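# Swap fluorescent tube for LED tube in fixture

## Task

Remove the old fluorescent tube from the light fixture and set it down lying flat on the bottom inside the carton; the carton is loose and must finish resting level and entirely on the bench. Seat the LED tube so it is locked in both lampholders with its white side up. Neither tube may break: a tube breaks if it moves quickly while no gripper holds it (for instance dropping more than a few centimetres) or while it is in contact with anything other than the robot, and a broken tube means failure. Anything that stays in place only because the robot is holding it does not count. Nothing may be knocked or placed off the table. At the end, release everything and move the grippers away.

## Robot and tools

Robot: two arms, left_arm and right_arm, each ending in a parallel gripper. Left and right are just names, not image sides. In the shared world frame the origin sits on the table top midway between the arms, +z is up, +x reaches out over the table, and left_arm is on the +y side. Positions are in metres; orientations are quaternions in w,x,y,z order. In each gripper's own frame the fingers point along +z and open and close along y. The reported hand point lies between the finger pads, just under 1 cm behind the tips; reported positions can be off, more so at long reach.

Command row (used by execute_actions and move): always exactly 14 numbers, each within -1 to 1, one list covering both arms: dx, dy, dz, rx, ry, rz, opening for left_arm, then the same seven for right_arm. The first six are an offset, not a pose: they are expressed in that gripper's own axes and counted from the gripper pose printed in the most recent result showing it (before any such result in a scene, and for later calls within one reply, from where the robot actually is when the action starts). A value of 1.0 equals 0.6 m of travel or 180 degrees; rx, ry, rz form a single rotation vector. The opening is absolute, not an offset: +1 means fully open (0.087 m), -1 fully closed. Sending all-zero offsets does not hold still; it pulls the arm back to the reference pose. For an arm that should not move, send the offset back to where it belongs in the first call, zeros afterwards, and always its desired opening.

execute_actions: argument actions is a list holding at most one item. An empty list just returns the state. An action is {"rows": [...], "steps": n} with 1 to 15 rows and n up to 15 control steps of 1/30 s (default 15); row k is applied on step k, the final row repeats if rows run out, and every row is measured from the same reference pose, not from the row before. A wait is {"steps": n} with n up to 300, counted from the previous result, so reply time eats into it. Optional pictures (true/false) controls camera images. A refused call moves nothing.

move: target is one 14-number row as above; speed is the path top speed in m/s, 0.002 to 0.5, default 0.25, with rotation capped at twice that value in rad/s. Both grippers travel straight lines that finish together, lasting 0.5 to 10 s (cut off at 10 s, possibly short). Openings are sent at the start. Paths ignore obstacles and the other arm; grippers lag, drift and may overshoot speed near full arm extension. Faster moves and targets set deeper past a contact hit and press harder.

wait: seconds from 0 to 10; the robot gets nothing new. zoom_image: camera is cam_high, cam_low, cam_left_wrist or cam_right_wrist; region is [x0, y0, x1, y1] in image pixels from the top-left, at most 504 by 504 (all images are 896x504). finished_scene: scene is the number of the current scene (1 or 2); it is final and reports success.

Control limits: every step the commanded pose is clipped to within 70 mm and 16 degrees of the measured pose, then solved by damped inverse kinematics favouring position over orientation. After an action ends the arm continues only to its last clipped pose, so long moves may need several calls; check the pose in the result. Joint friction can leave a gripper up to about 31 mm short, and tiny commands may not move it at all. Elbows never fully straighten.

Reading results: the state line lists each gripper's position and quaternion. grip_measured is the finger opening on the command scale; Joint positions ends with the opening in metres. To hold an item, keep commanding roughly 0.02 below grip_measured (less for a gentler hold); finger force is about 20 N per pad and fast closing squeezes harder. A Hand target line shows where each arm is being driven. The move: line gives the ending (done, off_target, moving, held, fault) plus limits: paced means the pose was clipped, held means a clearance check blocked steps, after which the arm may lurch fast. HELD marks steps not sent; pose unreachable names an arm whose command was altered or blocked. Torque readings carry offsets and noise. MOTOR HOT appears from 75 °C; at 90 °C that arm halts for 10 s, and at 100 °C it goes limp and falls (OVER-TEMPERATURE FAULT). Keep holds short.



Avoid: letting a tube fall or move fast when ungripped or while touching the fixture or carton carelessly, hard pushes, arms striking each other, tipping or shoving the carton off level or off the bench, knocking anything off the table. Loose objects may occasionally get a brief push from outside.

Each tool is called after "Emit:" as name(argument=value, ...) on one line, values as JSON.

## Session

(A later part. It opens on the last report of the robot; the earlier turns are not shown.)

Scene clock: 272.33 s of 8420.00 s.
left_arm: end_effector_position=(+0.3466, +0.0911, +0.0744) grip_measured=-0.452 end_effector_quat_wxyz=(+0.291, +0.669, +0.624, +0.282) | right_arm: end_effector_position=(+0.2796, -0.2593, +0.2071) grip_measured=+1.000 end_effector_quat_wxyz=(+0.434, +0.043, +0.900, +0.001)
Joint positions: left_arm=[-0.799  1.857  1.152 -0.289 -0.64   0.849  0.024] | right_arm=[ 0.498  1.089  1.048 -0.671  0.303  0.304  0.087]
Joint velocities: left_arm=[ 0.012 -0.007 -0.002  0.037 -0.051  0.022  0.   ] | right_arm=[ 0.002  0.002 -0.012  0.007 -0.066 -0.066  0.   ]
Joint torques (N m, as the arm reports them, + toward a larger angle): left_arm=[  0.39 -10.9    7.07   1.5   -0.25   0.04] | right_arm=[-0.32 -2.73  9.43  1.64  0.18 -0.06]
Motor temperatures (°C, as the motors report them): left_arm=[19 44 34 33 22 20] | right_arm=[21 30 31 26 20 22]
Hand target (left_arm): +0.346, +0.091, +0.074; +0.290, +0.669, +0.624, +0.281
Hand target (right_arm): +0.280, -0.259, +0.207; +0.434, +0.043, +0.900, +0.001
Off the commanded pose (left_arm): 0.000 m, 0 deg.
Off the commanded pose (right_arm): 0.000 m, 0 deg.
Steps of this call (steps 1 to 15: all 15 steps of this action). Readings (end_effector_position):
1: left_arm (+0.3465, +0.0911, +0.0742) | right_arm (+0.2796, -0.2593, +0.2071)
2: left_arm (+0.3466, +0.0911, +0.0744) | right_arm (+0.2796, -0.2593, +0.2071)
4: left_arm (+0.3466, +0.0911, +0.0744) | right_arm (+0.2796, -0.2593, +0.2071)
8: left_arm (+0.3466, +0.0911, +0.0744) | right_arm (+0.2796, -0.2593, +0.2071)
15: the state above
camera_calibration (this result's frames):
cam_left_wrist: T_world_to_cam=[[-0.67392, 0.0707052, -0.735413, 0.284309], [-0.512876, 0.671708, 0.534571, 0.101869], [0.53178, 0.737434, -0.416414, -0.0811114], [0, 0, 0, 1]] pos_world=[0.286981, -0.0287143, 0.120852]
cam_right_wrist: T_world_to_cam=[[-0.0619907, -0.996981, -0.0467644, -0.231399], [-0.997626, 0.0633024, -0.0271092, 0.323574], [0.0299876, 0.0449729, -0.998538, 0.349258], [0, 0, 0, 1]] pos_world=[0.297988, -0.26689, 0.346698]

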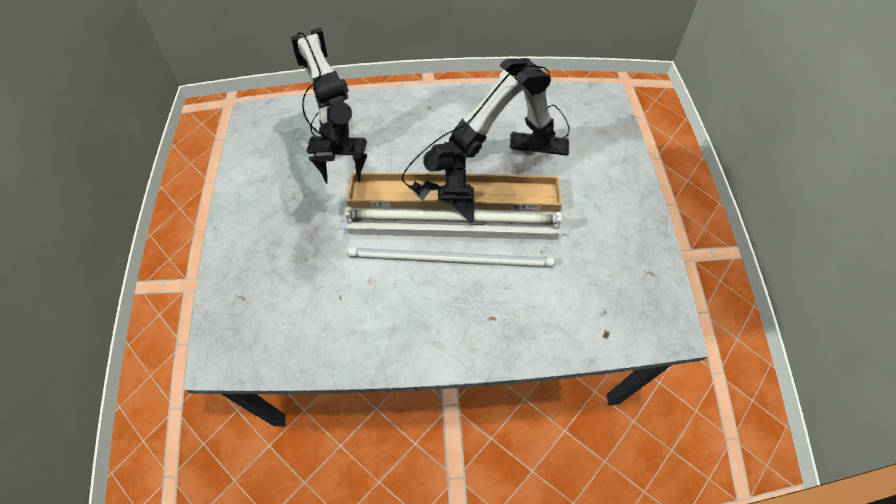

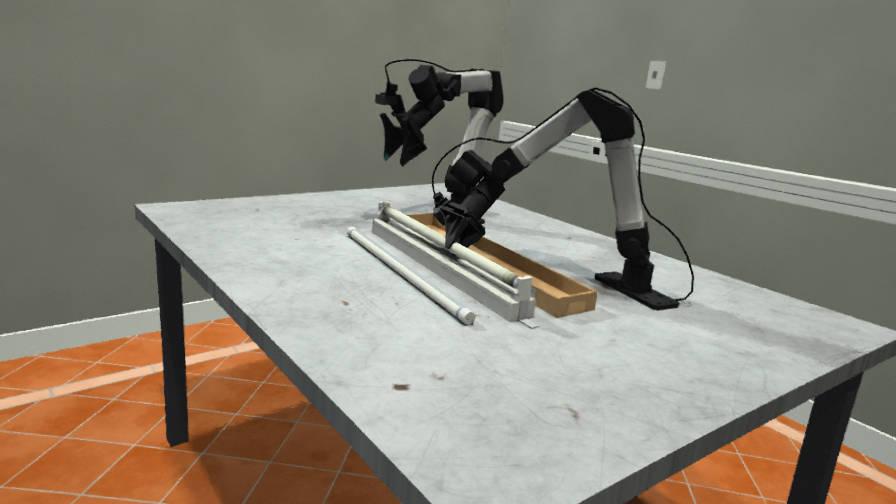

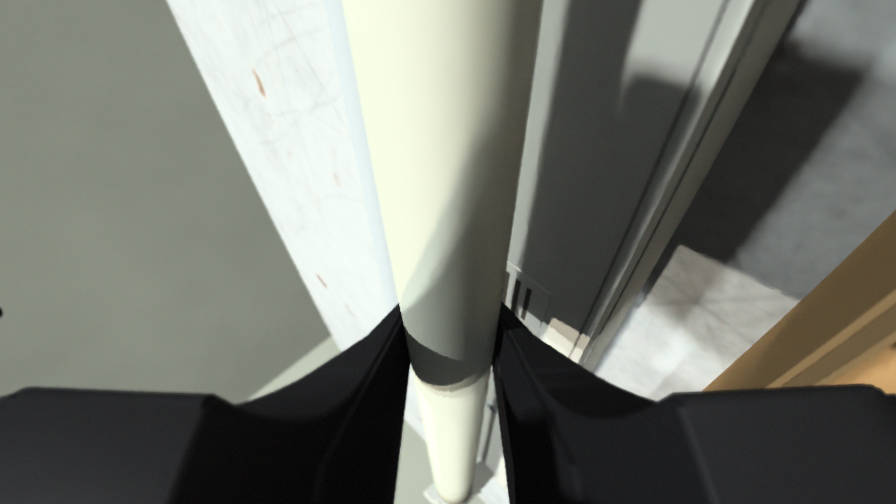

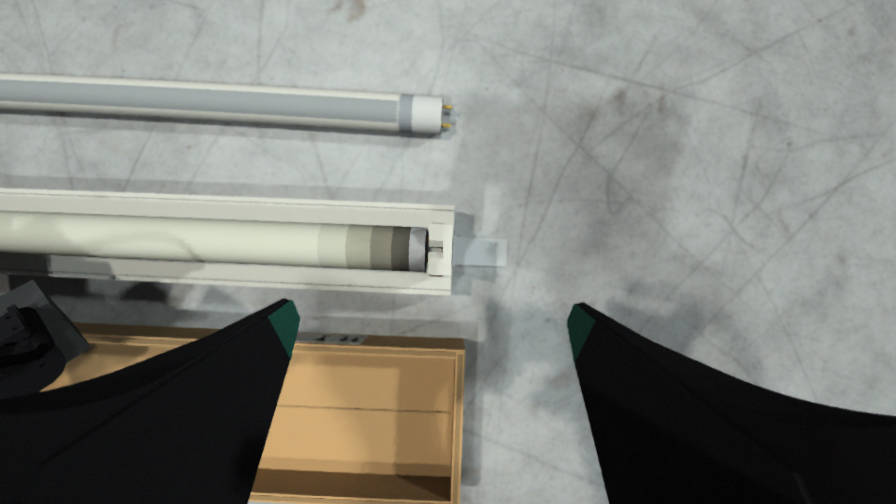

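Emit:
move(target=[0,-0.0024,-0.001,0.266,0,0,-0.48,0,0,0,0,0,0,1], speed=0.13)

Emit:
zoom_image(camera="cam_right_wrist", region=[380,200,500,300])

Scene clock: 291.30 s of 8420.00 s.
left_arm: end_effector_position=(+0.3423, +0.0907, +0.0702) grip_measured=-0.455 end_effector_quat_wxyz=(-0.003, +0.739, +0.673, +0.008) | right_arm: end_effector_position=(+0.2796, -0.2593, +0.2071) grip_measured=+1.000 end_effector_quat_wxyz=(+0.434, +0.043, +0.900, +0.001)
Joint positions: left_arm=[-0.579  2.294  2.084 -1.366 -0.016  0.896  0.024] | right_arm=[ 0.498  1.089  1.048 -0.671  0.303  0.304  0.087]
Joint velocities: left_arm=[ 0.007 -0.032 -0.012 -0.051  0.007 -0.022  0.   ] | right_arm=[ 0.007  0.017  0.007 -0.022 -0.037 -0.007  0.   ]
Joint torques (N m, as the arm reports them, + toward a larger angle): left_arm=[  1.23 -13.48   8.76   0.24   0.16   0.03] | right_arm=[-0.33 -2.78  9.37  1.61  0.17 -0.08]
Motor temperatures (°C, as the motors report them): left_arm=[19 46 35 33 22 20] | right_arm=[21 30 31 26 20 22]
Hand target (left_arm): +0.347, +0.092, +0.071; -0.002, +0.733, +0.680, +0.004
Hand target (right_arm): +0.280, -0.259, +0.207; +0.434, +0.043, +0.900, +0.001
Off the commanded pose (left_arm): 0.005 m, 2 deg.
Off the commanded pose (right_arm): 0.000 m, 0 deg.
After step 90, 12.40 s passed at rest.
move: done
camera_calibration (this result's frames):
cam_left_wrist: T_world_to_cam=[[-0.993851, 0.110729, 0.00036325, 0.33255], [0.0704326, 0.629629, 0.773696, -0.110451], [0.0854422, 0.768964, -0.633556, 0.0848251], [0, 0, 0, 1]] pos_world=[0.331037, -0.0325074, 0.139076]
cam_right_wrist: T_world_to_cam=[[-0.0619907, -0.996981, -0.0467644, -0.231399], [-0.997626, 0.0633024, -0.0271092, 0.323574], [0.0299876, 0.0449729, -0.998538, 0.349258], [0, 0, 0, 1]] pos_world=[0.297988, -0.26689, 0.346698]

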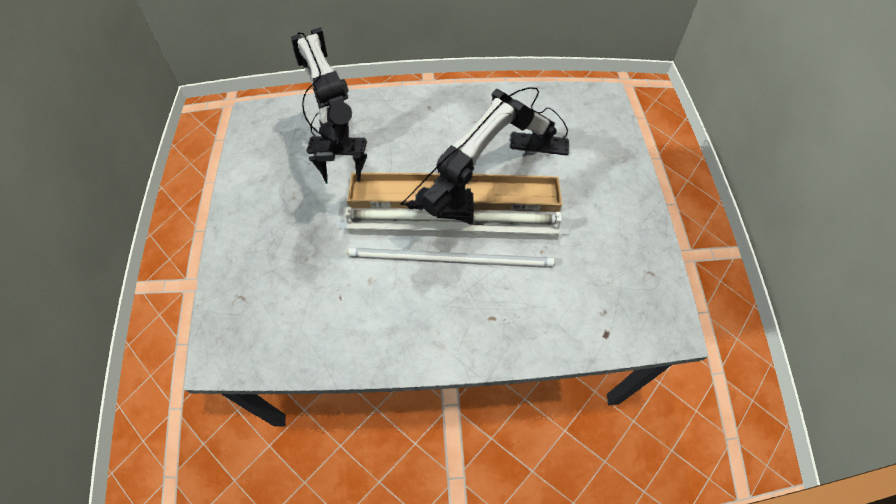

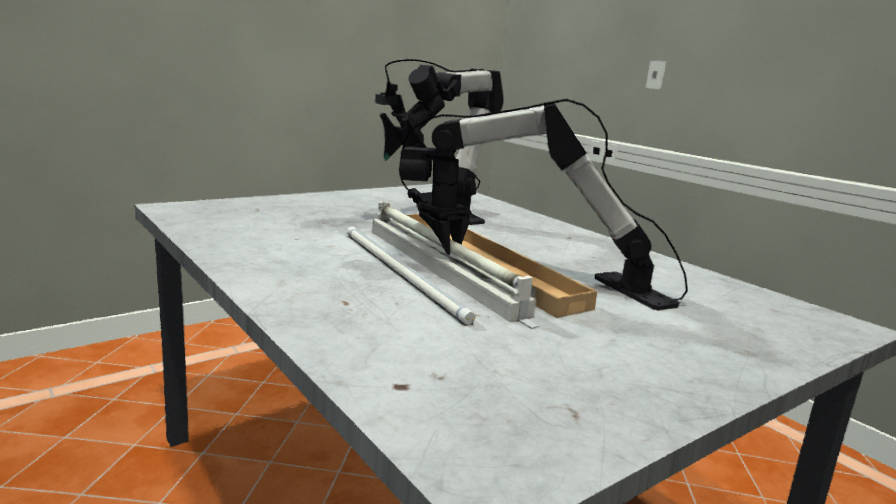

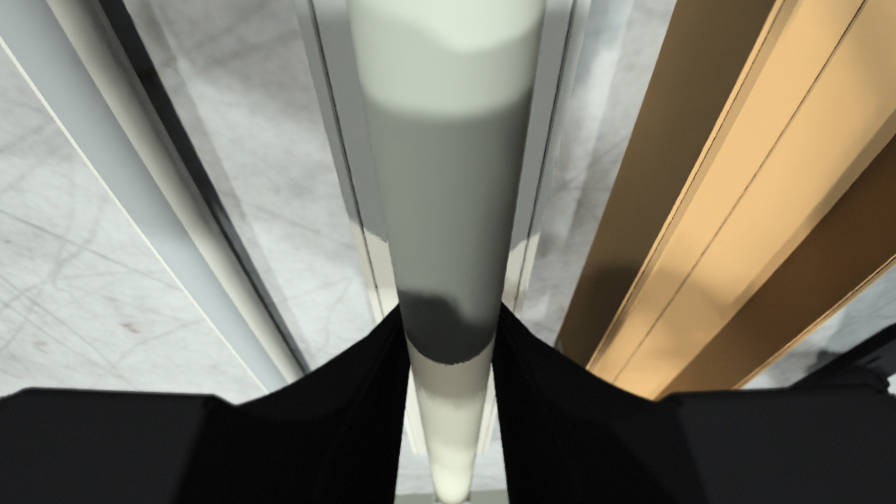

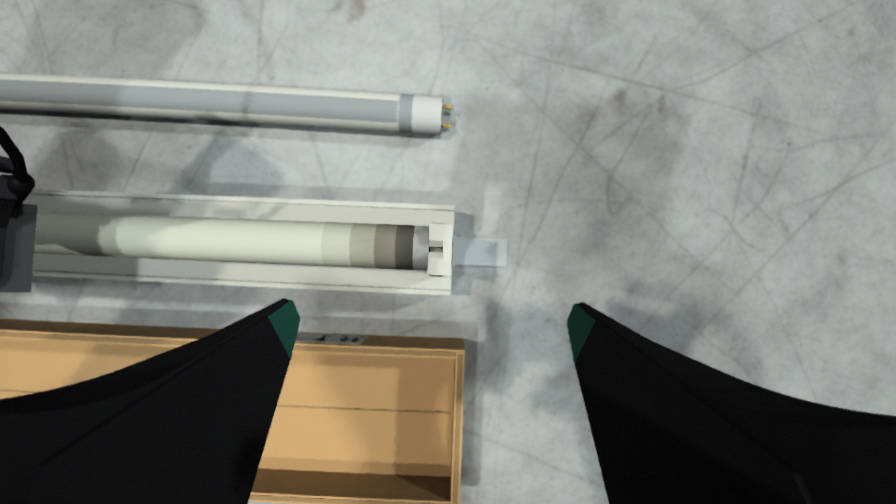

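Region (380, 200, 500, 300) of cam_right_wrist's 896x504 image, scaled by 4.200, with more detail than that image has.

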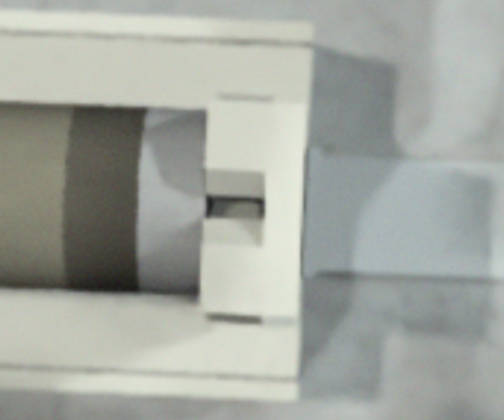

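Emit:
execute_actions(actions=[{"rows":[[0,0,0,0,0,0,-0.44,0,0,0,0,0,0,1],[0,0,0,0,0,0,-0.41,0,0,0,0,0,0,1],[0,0,0,0,0,0,-0.37,0,0,0,0,0,0,1],[0,0,0,0,0,0,-0.33,0,0,0,0,0,0,1],[0,0,0,0,0,0,-0.29,0,0,0,0,0,0,1],[0,0,0,0,0,0,-0.25,0,0,0,0,0,0,1],[0,0,0,0,0,0,-0.21,0,0,0,0,0,0,1],[0,0,0,0,0,0,-0.18,0,0,0,0,0,0,1]],"steps":9}], pictures=false)

Emit:
move(target=[0.0006,-0.0012,-0.0037,-0.255,0,0,-0.18,0,0,0,0,0,0,1], speed=0.15)

Scene clock: 325.97 s of 8420.00 s.
left_arm: end_effector_position=(+0.3422, +0.0907, +0.0701) grip_measured=-0.185 end_effector_quat_wxyz=(-0.003, +0.740, +0.673, +0.008) | right_arm: end_effector_position=(+0.2796, -0.2593, +0.2071) grip_measured=+1.000 end_effector_quat_wxyz=(+0.434, +0.043, +0.900, +0.001)
Joint positions: left_arm=[-0.579  2.294  2.084 -1.366 -0.016  0.897  0.036] | right_arm=[ 0.498  1.089  1.048 -0.671  0.303  0.304  0.087]
Joint velocities: left_arm=[ 0.007 -0.007 -0.017 -0.022  0.007 -0.051  0.007] | right_arm=[ 0.017 -0.017 -0.017 -0.022 -0.022  0.022  0.   ]
Joint torques (N m, as the arm reports them, + toward a larger angle): left_arm=[  0.4  -14.81   6.64   0.37   0.04   0.09] | right_arm=[-0.39 -2.77  9.45  1.63  0.21 -0.06]
Motor temperatures (°C, as the motors report them): left_arm=[19 52 37 30 22 20] | right_arm=[21 29 31 26 20 22]
Hand target (left_arm): +0.342, +0.091, +0.070; -0.003, +0.740, +0.673, +0.008
Hand target (right_arm): +0.280, -0.259, +0.207; +0.434, +0.043, +0.900, +0.001
Off the commanded pose (left_arm): 0.000 m, 0 deg.
Off the commanded pose (right_arm): 0.000 m, 0 deg.
Steps of this call (steps 1 to 90: nothing new was sent; then 31.37 s passed at rest; steps 91 to 99: all 9 steps of this action). Readings (end_effector_position):
91: left_arm (+0.3422, +0.0907, +0.0701) | right_arm (+0.2796, -0.2593, +0.2071)
92: left_arm (+0.3422, +0.0907, +0.0701) | right_arm (+0.2796, -0.2593, +0.2071)
94: left_arm (+0.3422, +0.0907, +0.0701) | right_arm (+0.2796, -0.2593, +0.2071)
98: left_arm (+0.3422, +0.0907, +0.0701) | right_arm (+0.2796, -0.2593, +0.2071)
99: the state above

Scene clock: 329.43 s of 8420.00 s.
left_arm: end_effector_position=(+0.3443, +0.0885, +0.0734) grip_measured=-0.180 end_effector_quat_wxyz=(+0.279, +0.677, +0.627, +0.267) | right_arm: end_effector_position=(+0.2796, -0.2593, +0.2071) grip_measured=+1.000 end_effector_quat_wxyz=(+0.434, +0.043, +0.900, +0.001)
Joint positions: left_arm=[-0.796  1.862  1.183 -0.342 -0.605  0.838  0.036] | right_arm=[ 0.498  1.089  1.048 -0.671  0.303  0.304  0.087]
Joint velocities: left_arm=[-0.002  0.007 -0.012 -0.022 -0.037 -0.081 -0.001] | right_arm=[-0.017  0.007  0.007 -0.081 -0.037 -0.051  0.   ]
Joint torques (N m, as the arm reports them, + toward a larger angle): left_arm=[ -0.34 -12.63   5.24   1.57  -0.37   0.12] | right_arm=[-0.47 -2.71  9.39  1.62  0.2  -0.05]
Motor temperatures (°C, as the motors report them): left_arm=[19 53 36 30 22 20] | right_arm=[21 29 31 26 20 22]
Hand target (left_arm): +0.340, +0.090, +0.075; +0.281, +0.680, +0.620, +0.272
Hand target (right_arm): +0.280, -0.259, +0.207; +0.434, +0.043, +0.900, +0.001
Off the commanded pose (left_arm): 0.004 m, 2 deg.
Off the commanded pose (right_arm): 0.000 m, 0 deg.
move: done
camera_calibration (this result's frames):
cam_left_wrist: T_world_to_cam=[[-0.702354, 0.0761775, -0.70774, 0.289521], [-0.485287, 0.676144, 0.55437, 0.0915831], [0.520765, 0.732821, -0.437925, -0.0726269], [0, 0, 0, 1]] pos_world=[0.285612, -0.0307559, 0.12233]
cam_right_wrist: T_world_to_cam=[[-0.0619907, -0.996981, -0.0467644, -0.231399], [-0.997626, 0.0633024, -0.0271092, 0.323574], [0.0299876, 0.0449729, -0.998538, 0.349258], [0, 0, 0, 1]] pos_world=[0.297988, -0.26689, 0.346698]

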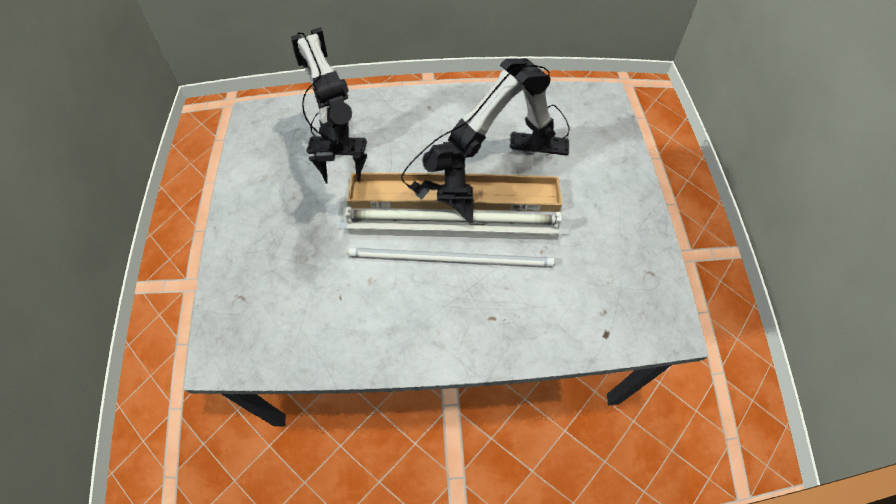

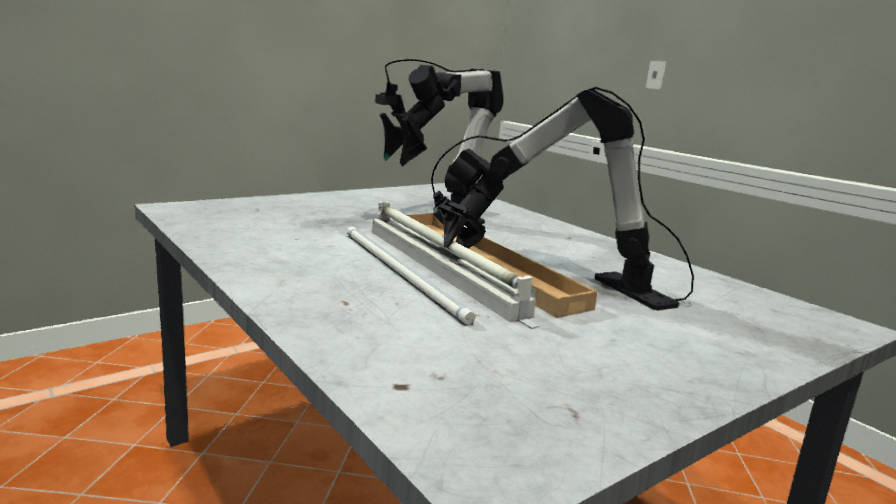

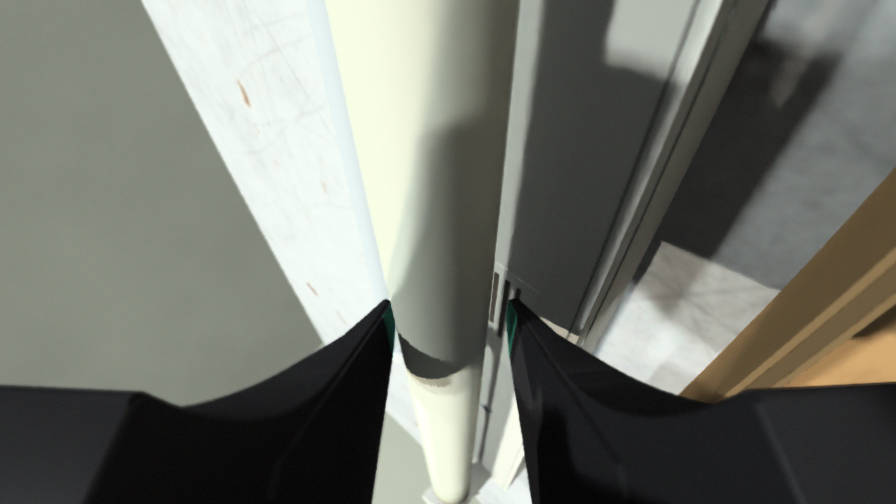

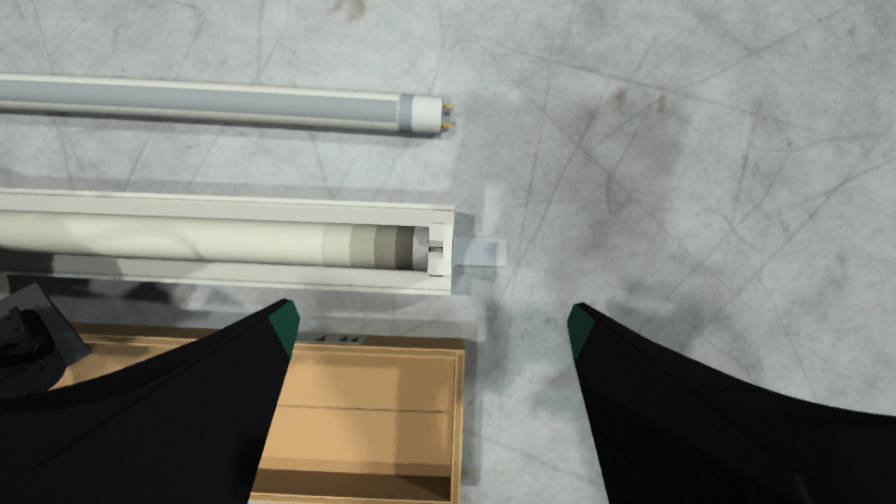

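Emit:
execute_actions(actions=[{"rows":[[0,0.002,0,0,0,0,-0.20,0,0,0,0,0,0,1],[0,0.004,0,0,0,0,-0.22,0,0,0,0,0,0,1],[0,0.006,0,0,0,0,-0.24,0,0,0,0,0,0,1],[0,0.008,0,0,0,0,-0.26,0,0,0,0,0,0,1],[0,0.009,0,0,0,0,-0.28,0,0,0,0,0,0,1],[0,0.010,0,0,0,0,-0.30,0,0,0,0,0,0,1],[0,0.010,0,0,0,0,-0.32,0,0,0,0,0,0,1],[0,0.010,0,0,0,0,-0.34,0,0,0,0,0,0,1],[0,0.010,0,0,0,0,-0.36,0,0,0,0,0,0,1],[0,0.010,0,0,0,0,-0.38,0,0,0,0,0,0,1],[0,0.010,0,0,0,0,-0.395,0,0,0,0,0,0,1],[0,0.010,0,0,0,0,-0.41,0,0,0,0,0,0,1],[0,0.010,0,0,0,0,-0.42,0,0,0,0,0,0,1],[0,0.010,0,0,0,0,-0.43,0,0,0,0,0,0,1],[0,0.010,0,0,0,0,-0.44,0,0,0,0,0,0,1]],"steps":15}], pictures=false)

Emit:
execute_actions(actions=[{"rows":[[0,0.003,0,0,0,0,-0.445,0,0,0,0,0,0,1],[0,0.003,0,0,0,0,-0.45,0,0,0,0,0,0,1],[0,0.003,0,0,0,0,-0.455,0,0,0,0,0,0,1],[0,0.003,0,0,0,0,-0.46,0,0,0,0,0,0,1],[0,0.003,0,0,0,0,-0.465,0,0,0,0,0,0,1],[0,0.003,0,0,0,0,-0.47,0,0,0,0,0,0,1],[0,0.003,0,0,0,0,-0.475,0,0,0,0,0,0,1],[0,0.003,0,0,0,0,-0.48,0,0,0,0,0,0,1]],"steps":12}], pictures=false)

Emit:
move(target=[0.0006,0.0006,-0.0041,0.238,0,0,-0.48,0,0,0,0,0,0,1], speed=0.13)

Emit:
zoom_image(camera="cam_right_wrist", region=[380,200,500,300])

Scene clock: 358.87 s of 8420.00 s.
left_arm: end_effector_position=(+0.3460, +0.0886, +0.0745) grip_measured=-0.434 end_effector_quat_wxyz=(+0.281, +0.676, +0.626, +0.269) | right_arm: end_effector_position=(+0.2796, -0.2593, +0.2071) grip_measured=+1.000 end_effector_quat_wxyz=(+0.434, +0.043, +0.900, +0.001)
Joint positions: left_arm=[-0.794  1.862  1.183 -0.335 -0.608  0.844  0.025] | right_arm=[ 0.498  1.089  1.048 -0.671  0.303  0.304  0.087]
Joint velocities: left_arm=[ 0.002  0.007 -0.002  0.007  0.007 -0.095 -0.008] | right_arm=[ 0.022  0.012 -0.007 -0.007  0.051 -0.007  0.   ]
Joint torques (N m, as the arm reports them, + toward a larger angle): left_arm=[  0.95 -10.85   8.53   1.31  -0.17   0.07] | right_arm=[-0.37 -2.67  9.45  1.61  0.19 -0.07]
Motor temperatures (°C, as the motors report them): left_arm=[19 54 34 32 22 20] | right_arm=[21 29 31 26 20 22]
Hand target (left_arm): +0.349, +0.088, +0.078; +0.279, +0.677, +0.627, +0.267
Hand target (right_arm): +0.280, -0.259, +0.207; +0.434, +0.043, +0.900, +0.001
Off the commanded pose (left_arm): 0.004 m, 0 deg.
Off the commanded pose (right_arm): 0.000 m, 0 deg.
Steps of this call (steps 1 to 90: nothing new was sent; then 25.93 s passed at rest; steps 91 to 105: all 15 steps of this action). Readings (end_effector_position):
91: left_arm (+0.3445, +0.0884, +0.0736) | right_arm (+0.2796, -0.2593, +0.2071)
92: left_arm (+0.3445, +0.0884, +0.0736) | right_arm (+0.2796, -0.2593, +0.2071)
94: left_arm (+0.3445, +0.0884, +0.0736) | right_arm (+0.2796, -0.2593, +0.2071)
98: left_arm (+0.3444, +0.0886, +0.0736) | right_arm (+0.2796, -0.2593, +0.2071)
105: the state above

Scene clock: 359.27 s of 8420.00 s.
left_arm: end_effector_position=(+0.3462, +0.0886, +0.0747) grip_measured=-0.450 end_effector_quat_wxyz=(+0.282, +0.676, +0.626, +0.269) | right_arm: end_effector_position=(+0.2796, -0.2593, +0.2071) grip_measured=+1.000 end_effector_quat_wxyz=(+0.434, +0.043, +0.900, +0.001)
Joint positions: left_arm=[-0.794  1.862  1.183 -0.334 -0.609  0.844  0.024] | right_arm=[ 0.498  1.089  1.048 -0.671  0.303  0.304  0.087]
Joint velocities: left_arm=[-0.002 -0.007 -0.002  0.022  0.022 -0.066 -0.   ] | right_arm=[ 0.007 -0.012  0.002 -0.051  0.022 -0.037  0.   ]
Joint torques (N m, as the arm reports them, + toward a larger angle): left_arm=[  0.59 -10.98   7.58   1.44  -0.23   0.07] | right_arm=[-0.28 -2.8   9.5   1.61  0.2  -0.04]
Motor temperatures (°C, as the motors report them): left_arm=[19 54 34 32 22 20] | right_arm=[21 29 31 26 20 22]
Hand target (left_arm): +0.347, +0.089, +0.076; +0.281, +0.676, +0.626, +0.269
Hand target (right_arm): +0.280, -0.259, +0.207; +0.434, +0.043, +0.900, +0.001
Off the commanded pose (left_arm): 0.002 m, 0 deg.
Off the commanded pose (right_arm): 0.000 m, 0 deg.
Steps of this call (steps 1 to 12: all 12 steps of this action). Readings (end_effector_position):
1: left_arm (+0.3461, +0.0886, +0.0746) | right_arm (+0.2796, -0.2593, +0.2071)
2: left_arm (+0.3462, +0.0886, +0.0747) | right_arm (+0.2796, -0.2593, +0.2071)
4: left_arm (+0.3462, +0.0886, +0.0747) | right_arm (+0.2796, -0.2593, +0.2071)
8: left_arm (+0.3462, +0.0886, +0.0747) | right_arm (+0.2796, -0.2593, +0.2071)
12: the state above

Scene clock: 362.70 s of 8420.00 s.
left_arm: end_effector_position=(+0.3429, +0.0899, +0.0715) grip_measured=-0.450 end_effector_quat_wxyz=(+0.017, +0.739, +0.672, +0.030) | right_arm: end_effector_position=(+0.2796, -0.2593, +0.2071) grip_measured=+1.000 end_effector_quat_wxyz=(+0.434, +0.043, +0.900, +0.001)
Joint positions: left_arm=[-0.596  2.246  2.007 -1.294 -0.058  0.882  0.024] | right_arm=[ 0.498  1.089  1.048 -0.671  0.303  0.304  0.087]
Joint velocities: left_arm=[-0.007  0.012  0.007  0.037  0.022 -0.007 -0.   ] | right_arm=[-0.007 -0.002  0.002  0.007  0.037 -0.066  0.   ]
Joint torques (N m, as the arm reports them, + toward a larger angle): left_arm=[  1.34 -13.46   9.18   0.27   0.19   0.09] | right_arm=[-0.37 -2.73  9.49  1.64  0.2  -0.09]
Motor temperatures (°C, as the motors report them): left_arm=[19 53 35 31 22 20] | right_arm=[21 29 31 26 20 22]
Hand target (left_arm): +0.346, +0.090, +0.074; +0.019, +0.736, +0.677, +0.022
Hand target (right_arm): +0.280, -0.259, +0.207; +0.434, +0.043, +0.900, +0.001
Off the commanded pose (left_arm): 0.006 m, 2 deg.
Off the commanded pose (right_arm): 0.000 m, 0 deg.
move: done
camera_calibration (this result's frames):
cam_left_wrist: T_world_to_cam=[[-0.991929, 0.112337, -0.058792, 0.336683], [0.0252746, 0.629575, 0.776529, -0.0957546], [0.124247, 0.768776, -0.627333, 0.0724896], [0, 0, 0, 1]] pos_world=[0.32738, -0.0332654, 0.139626]
cam_right_wrist: T_world_to_cam=[[-0.0619907, -0.996981, -0.0467644, -0.231399], [-0.997626, 0.0633024, -0.0271092, 0.323574], [0.0299876, 0.0449729, -0.998538, 0.349258], [0, 0, 0, 1]] pos_world=[0.297988, -0.26689, 0.346698]

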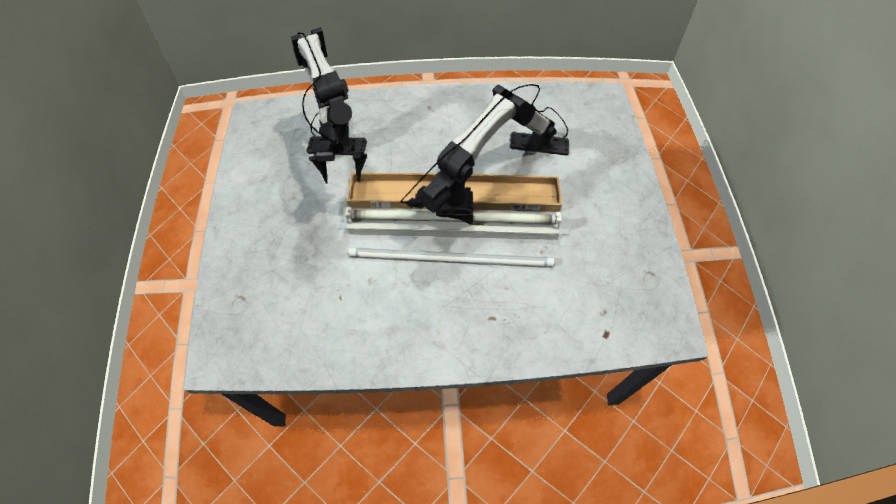

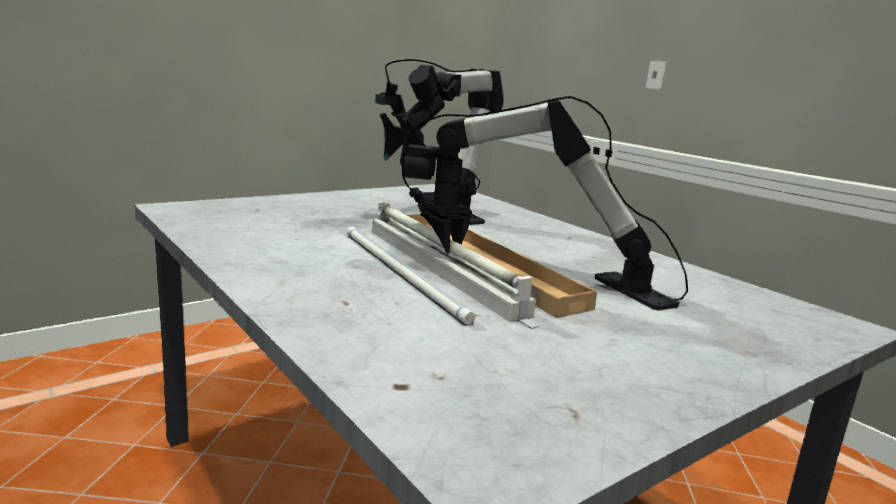

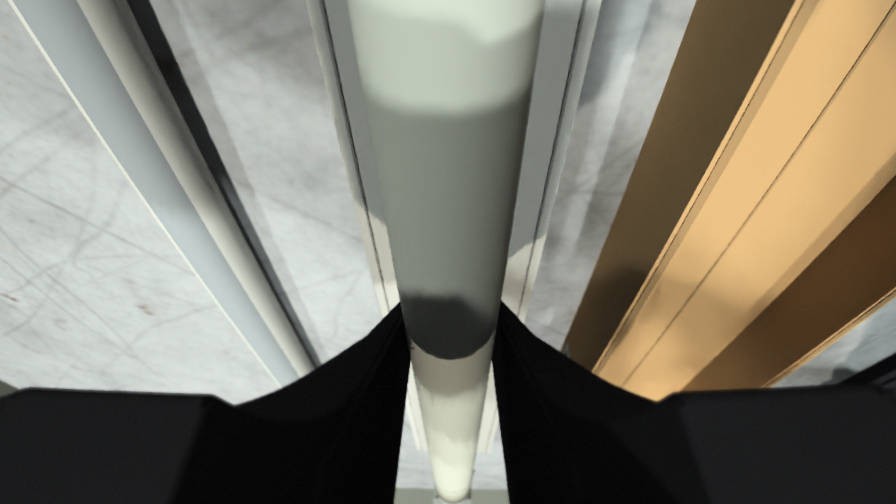

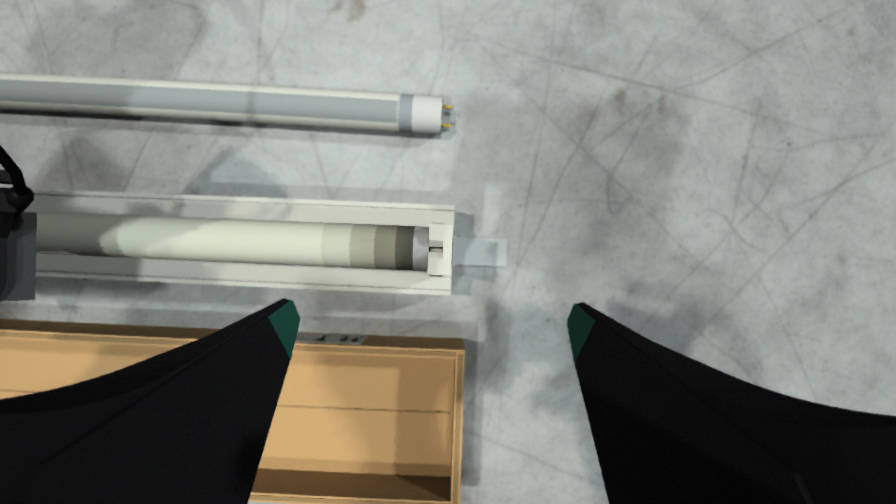

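Region (380, 200, 500, 300) of cam_right_wrist's 896x504 image, scaled by 4.200, with more detail than that image has.

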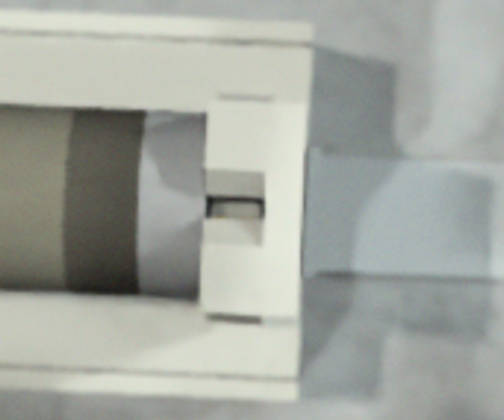

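Emit:
zoom_image(camera="cam_right_wrist", region=[415,230,455,265])

Emit:
zoom_image(camera="cam_low", region=[490,255,560,315])

Region (415, 230, 455, 265) of cam_right_wrist's 896x504 image, scaled by 12.600, with more detail than that image has; it fills the top 441 rows of this view, and the rest is white.

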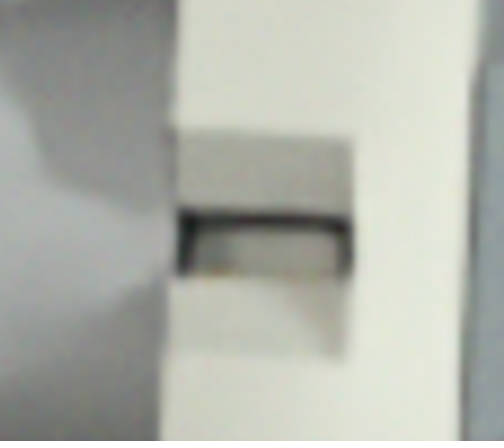

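Region (490, 255, 560, 315) of cam_low's 896x504 image, scaled by 7.200, with more detail than that image has; it fills the top 432 rows of this view, and the rest is white.

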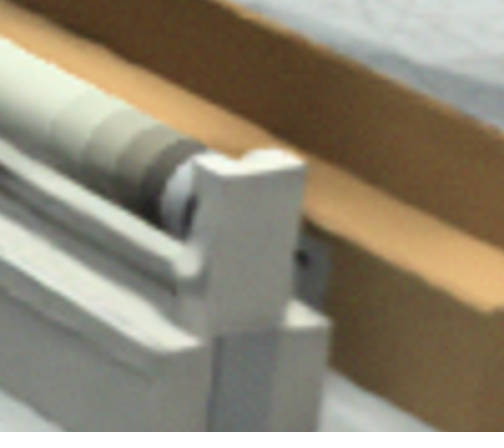

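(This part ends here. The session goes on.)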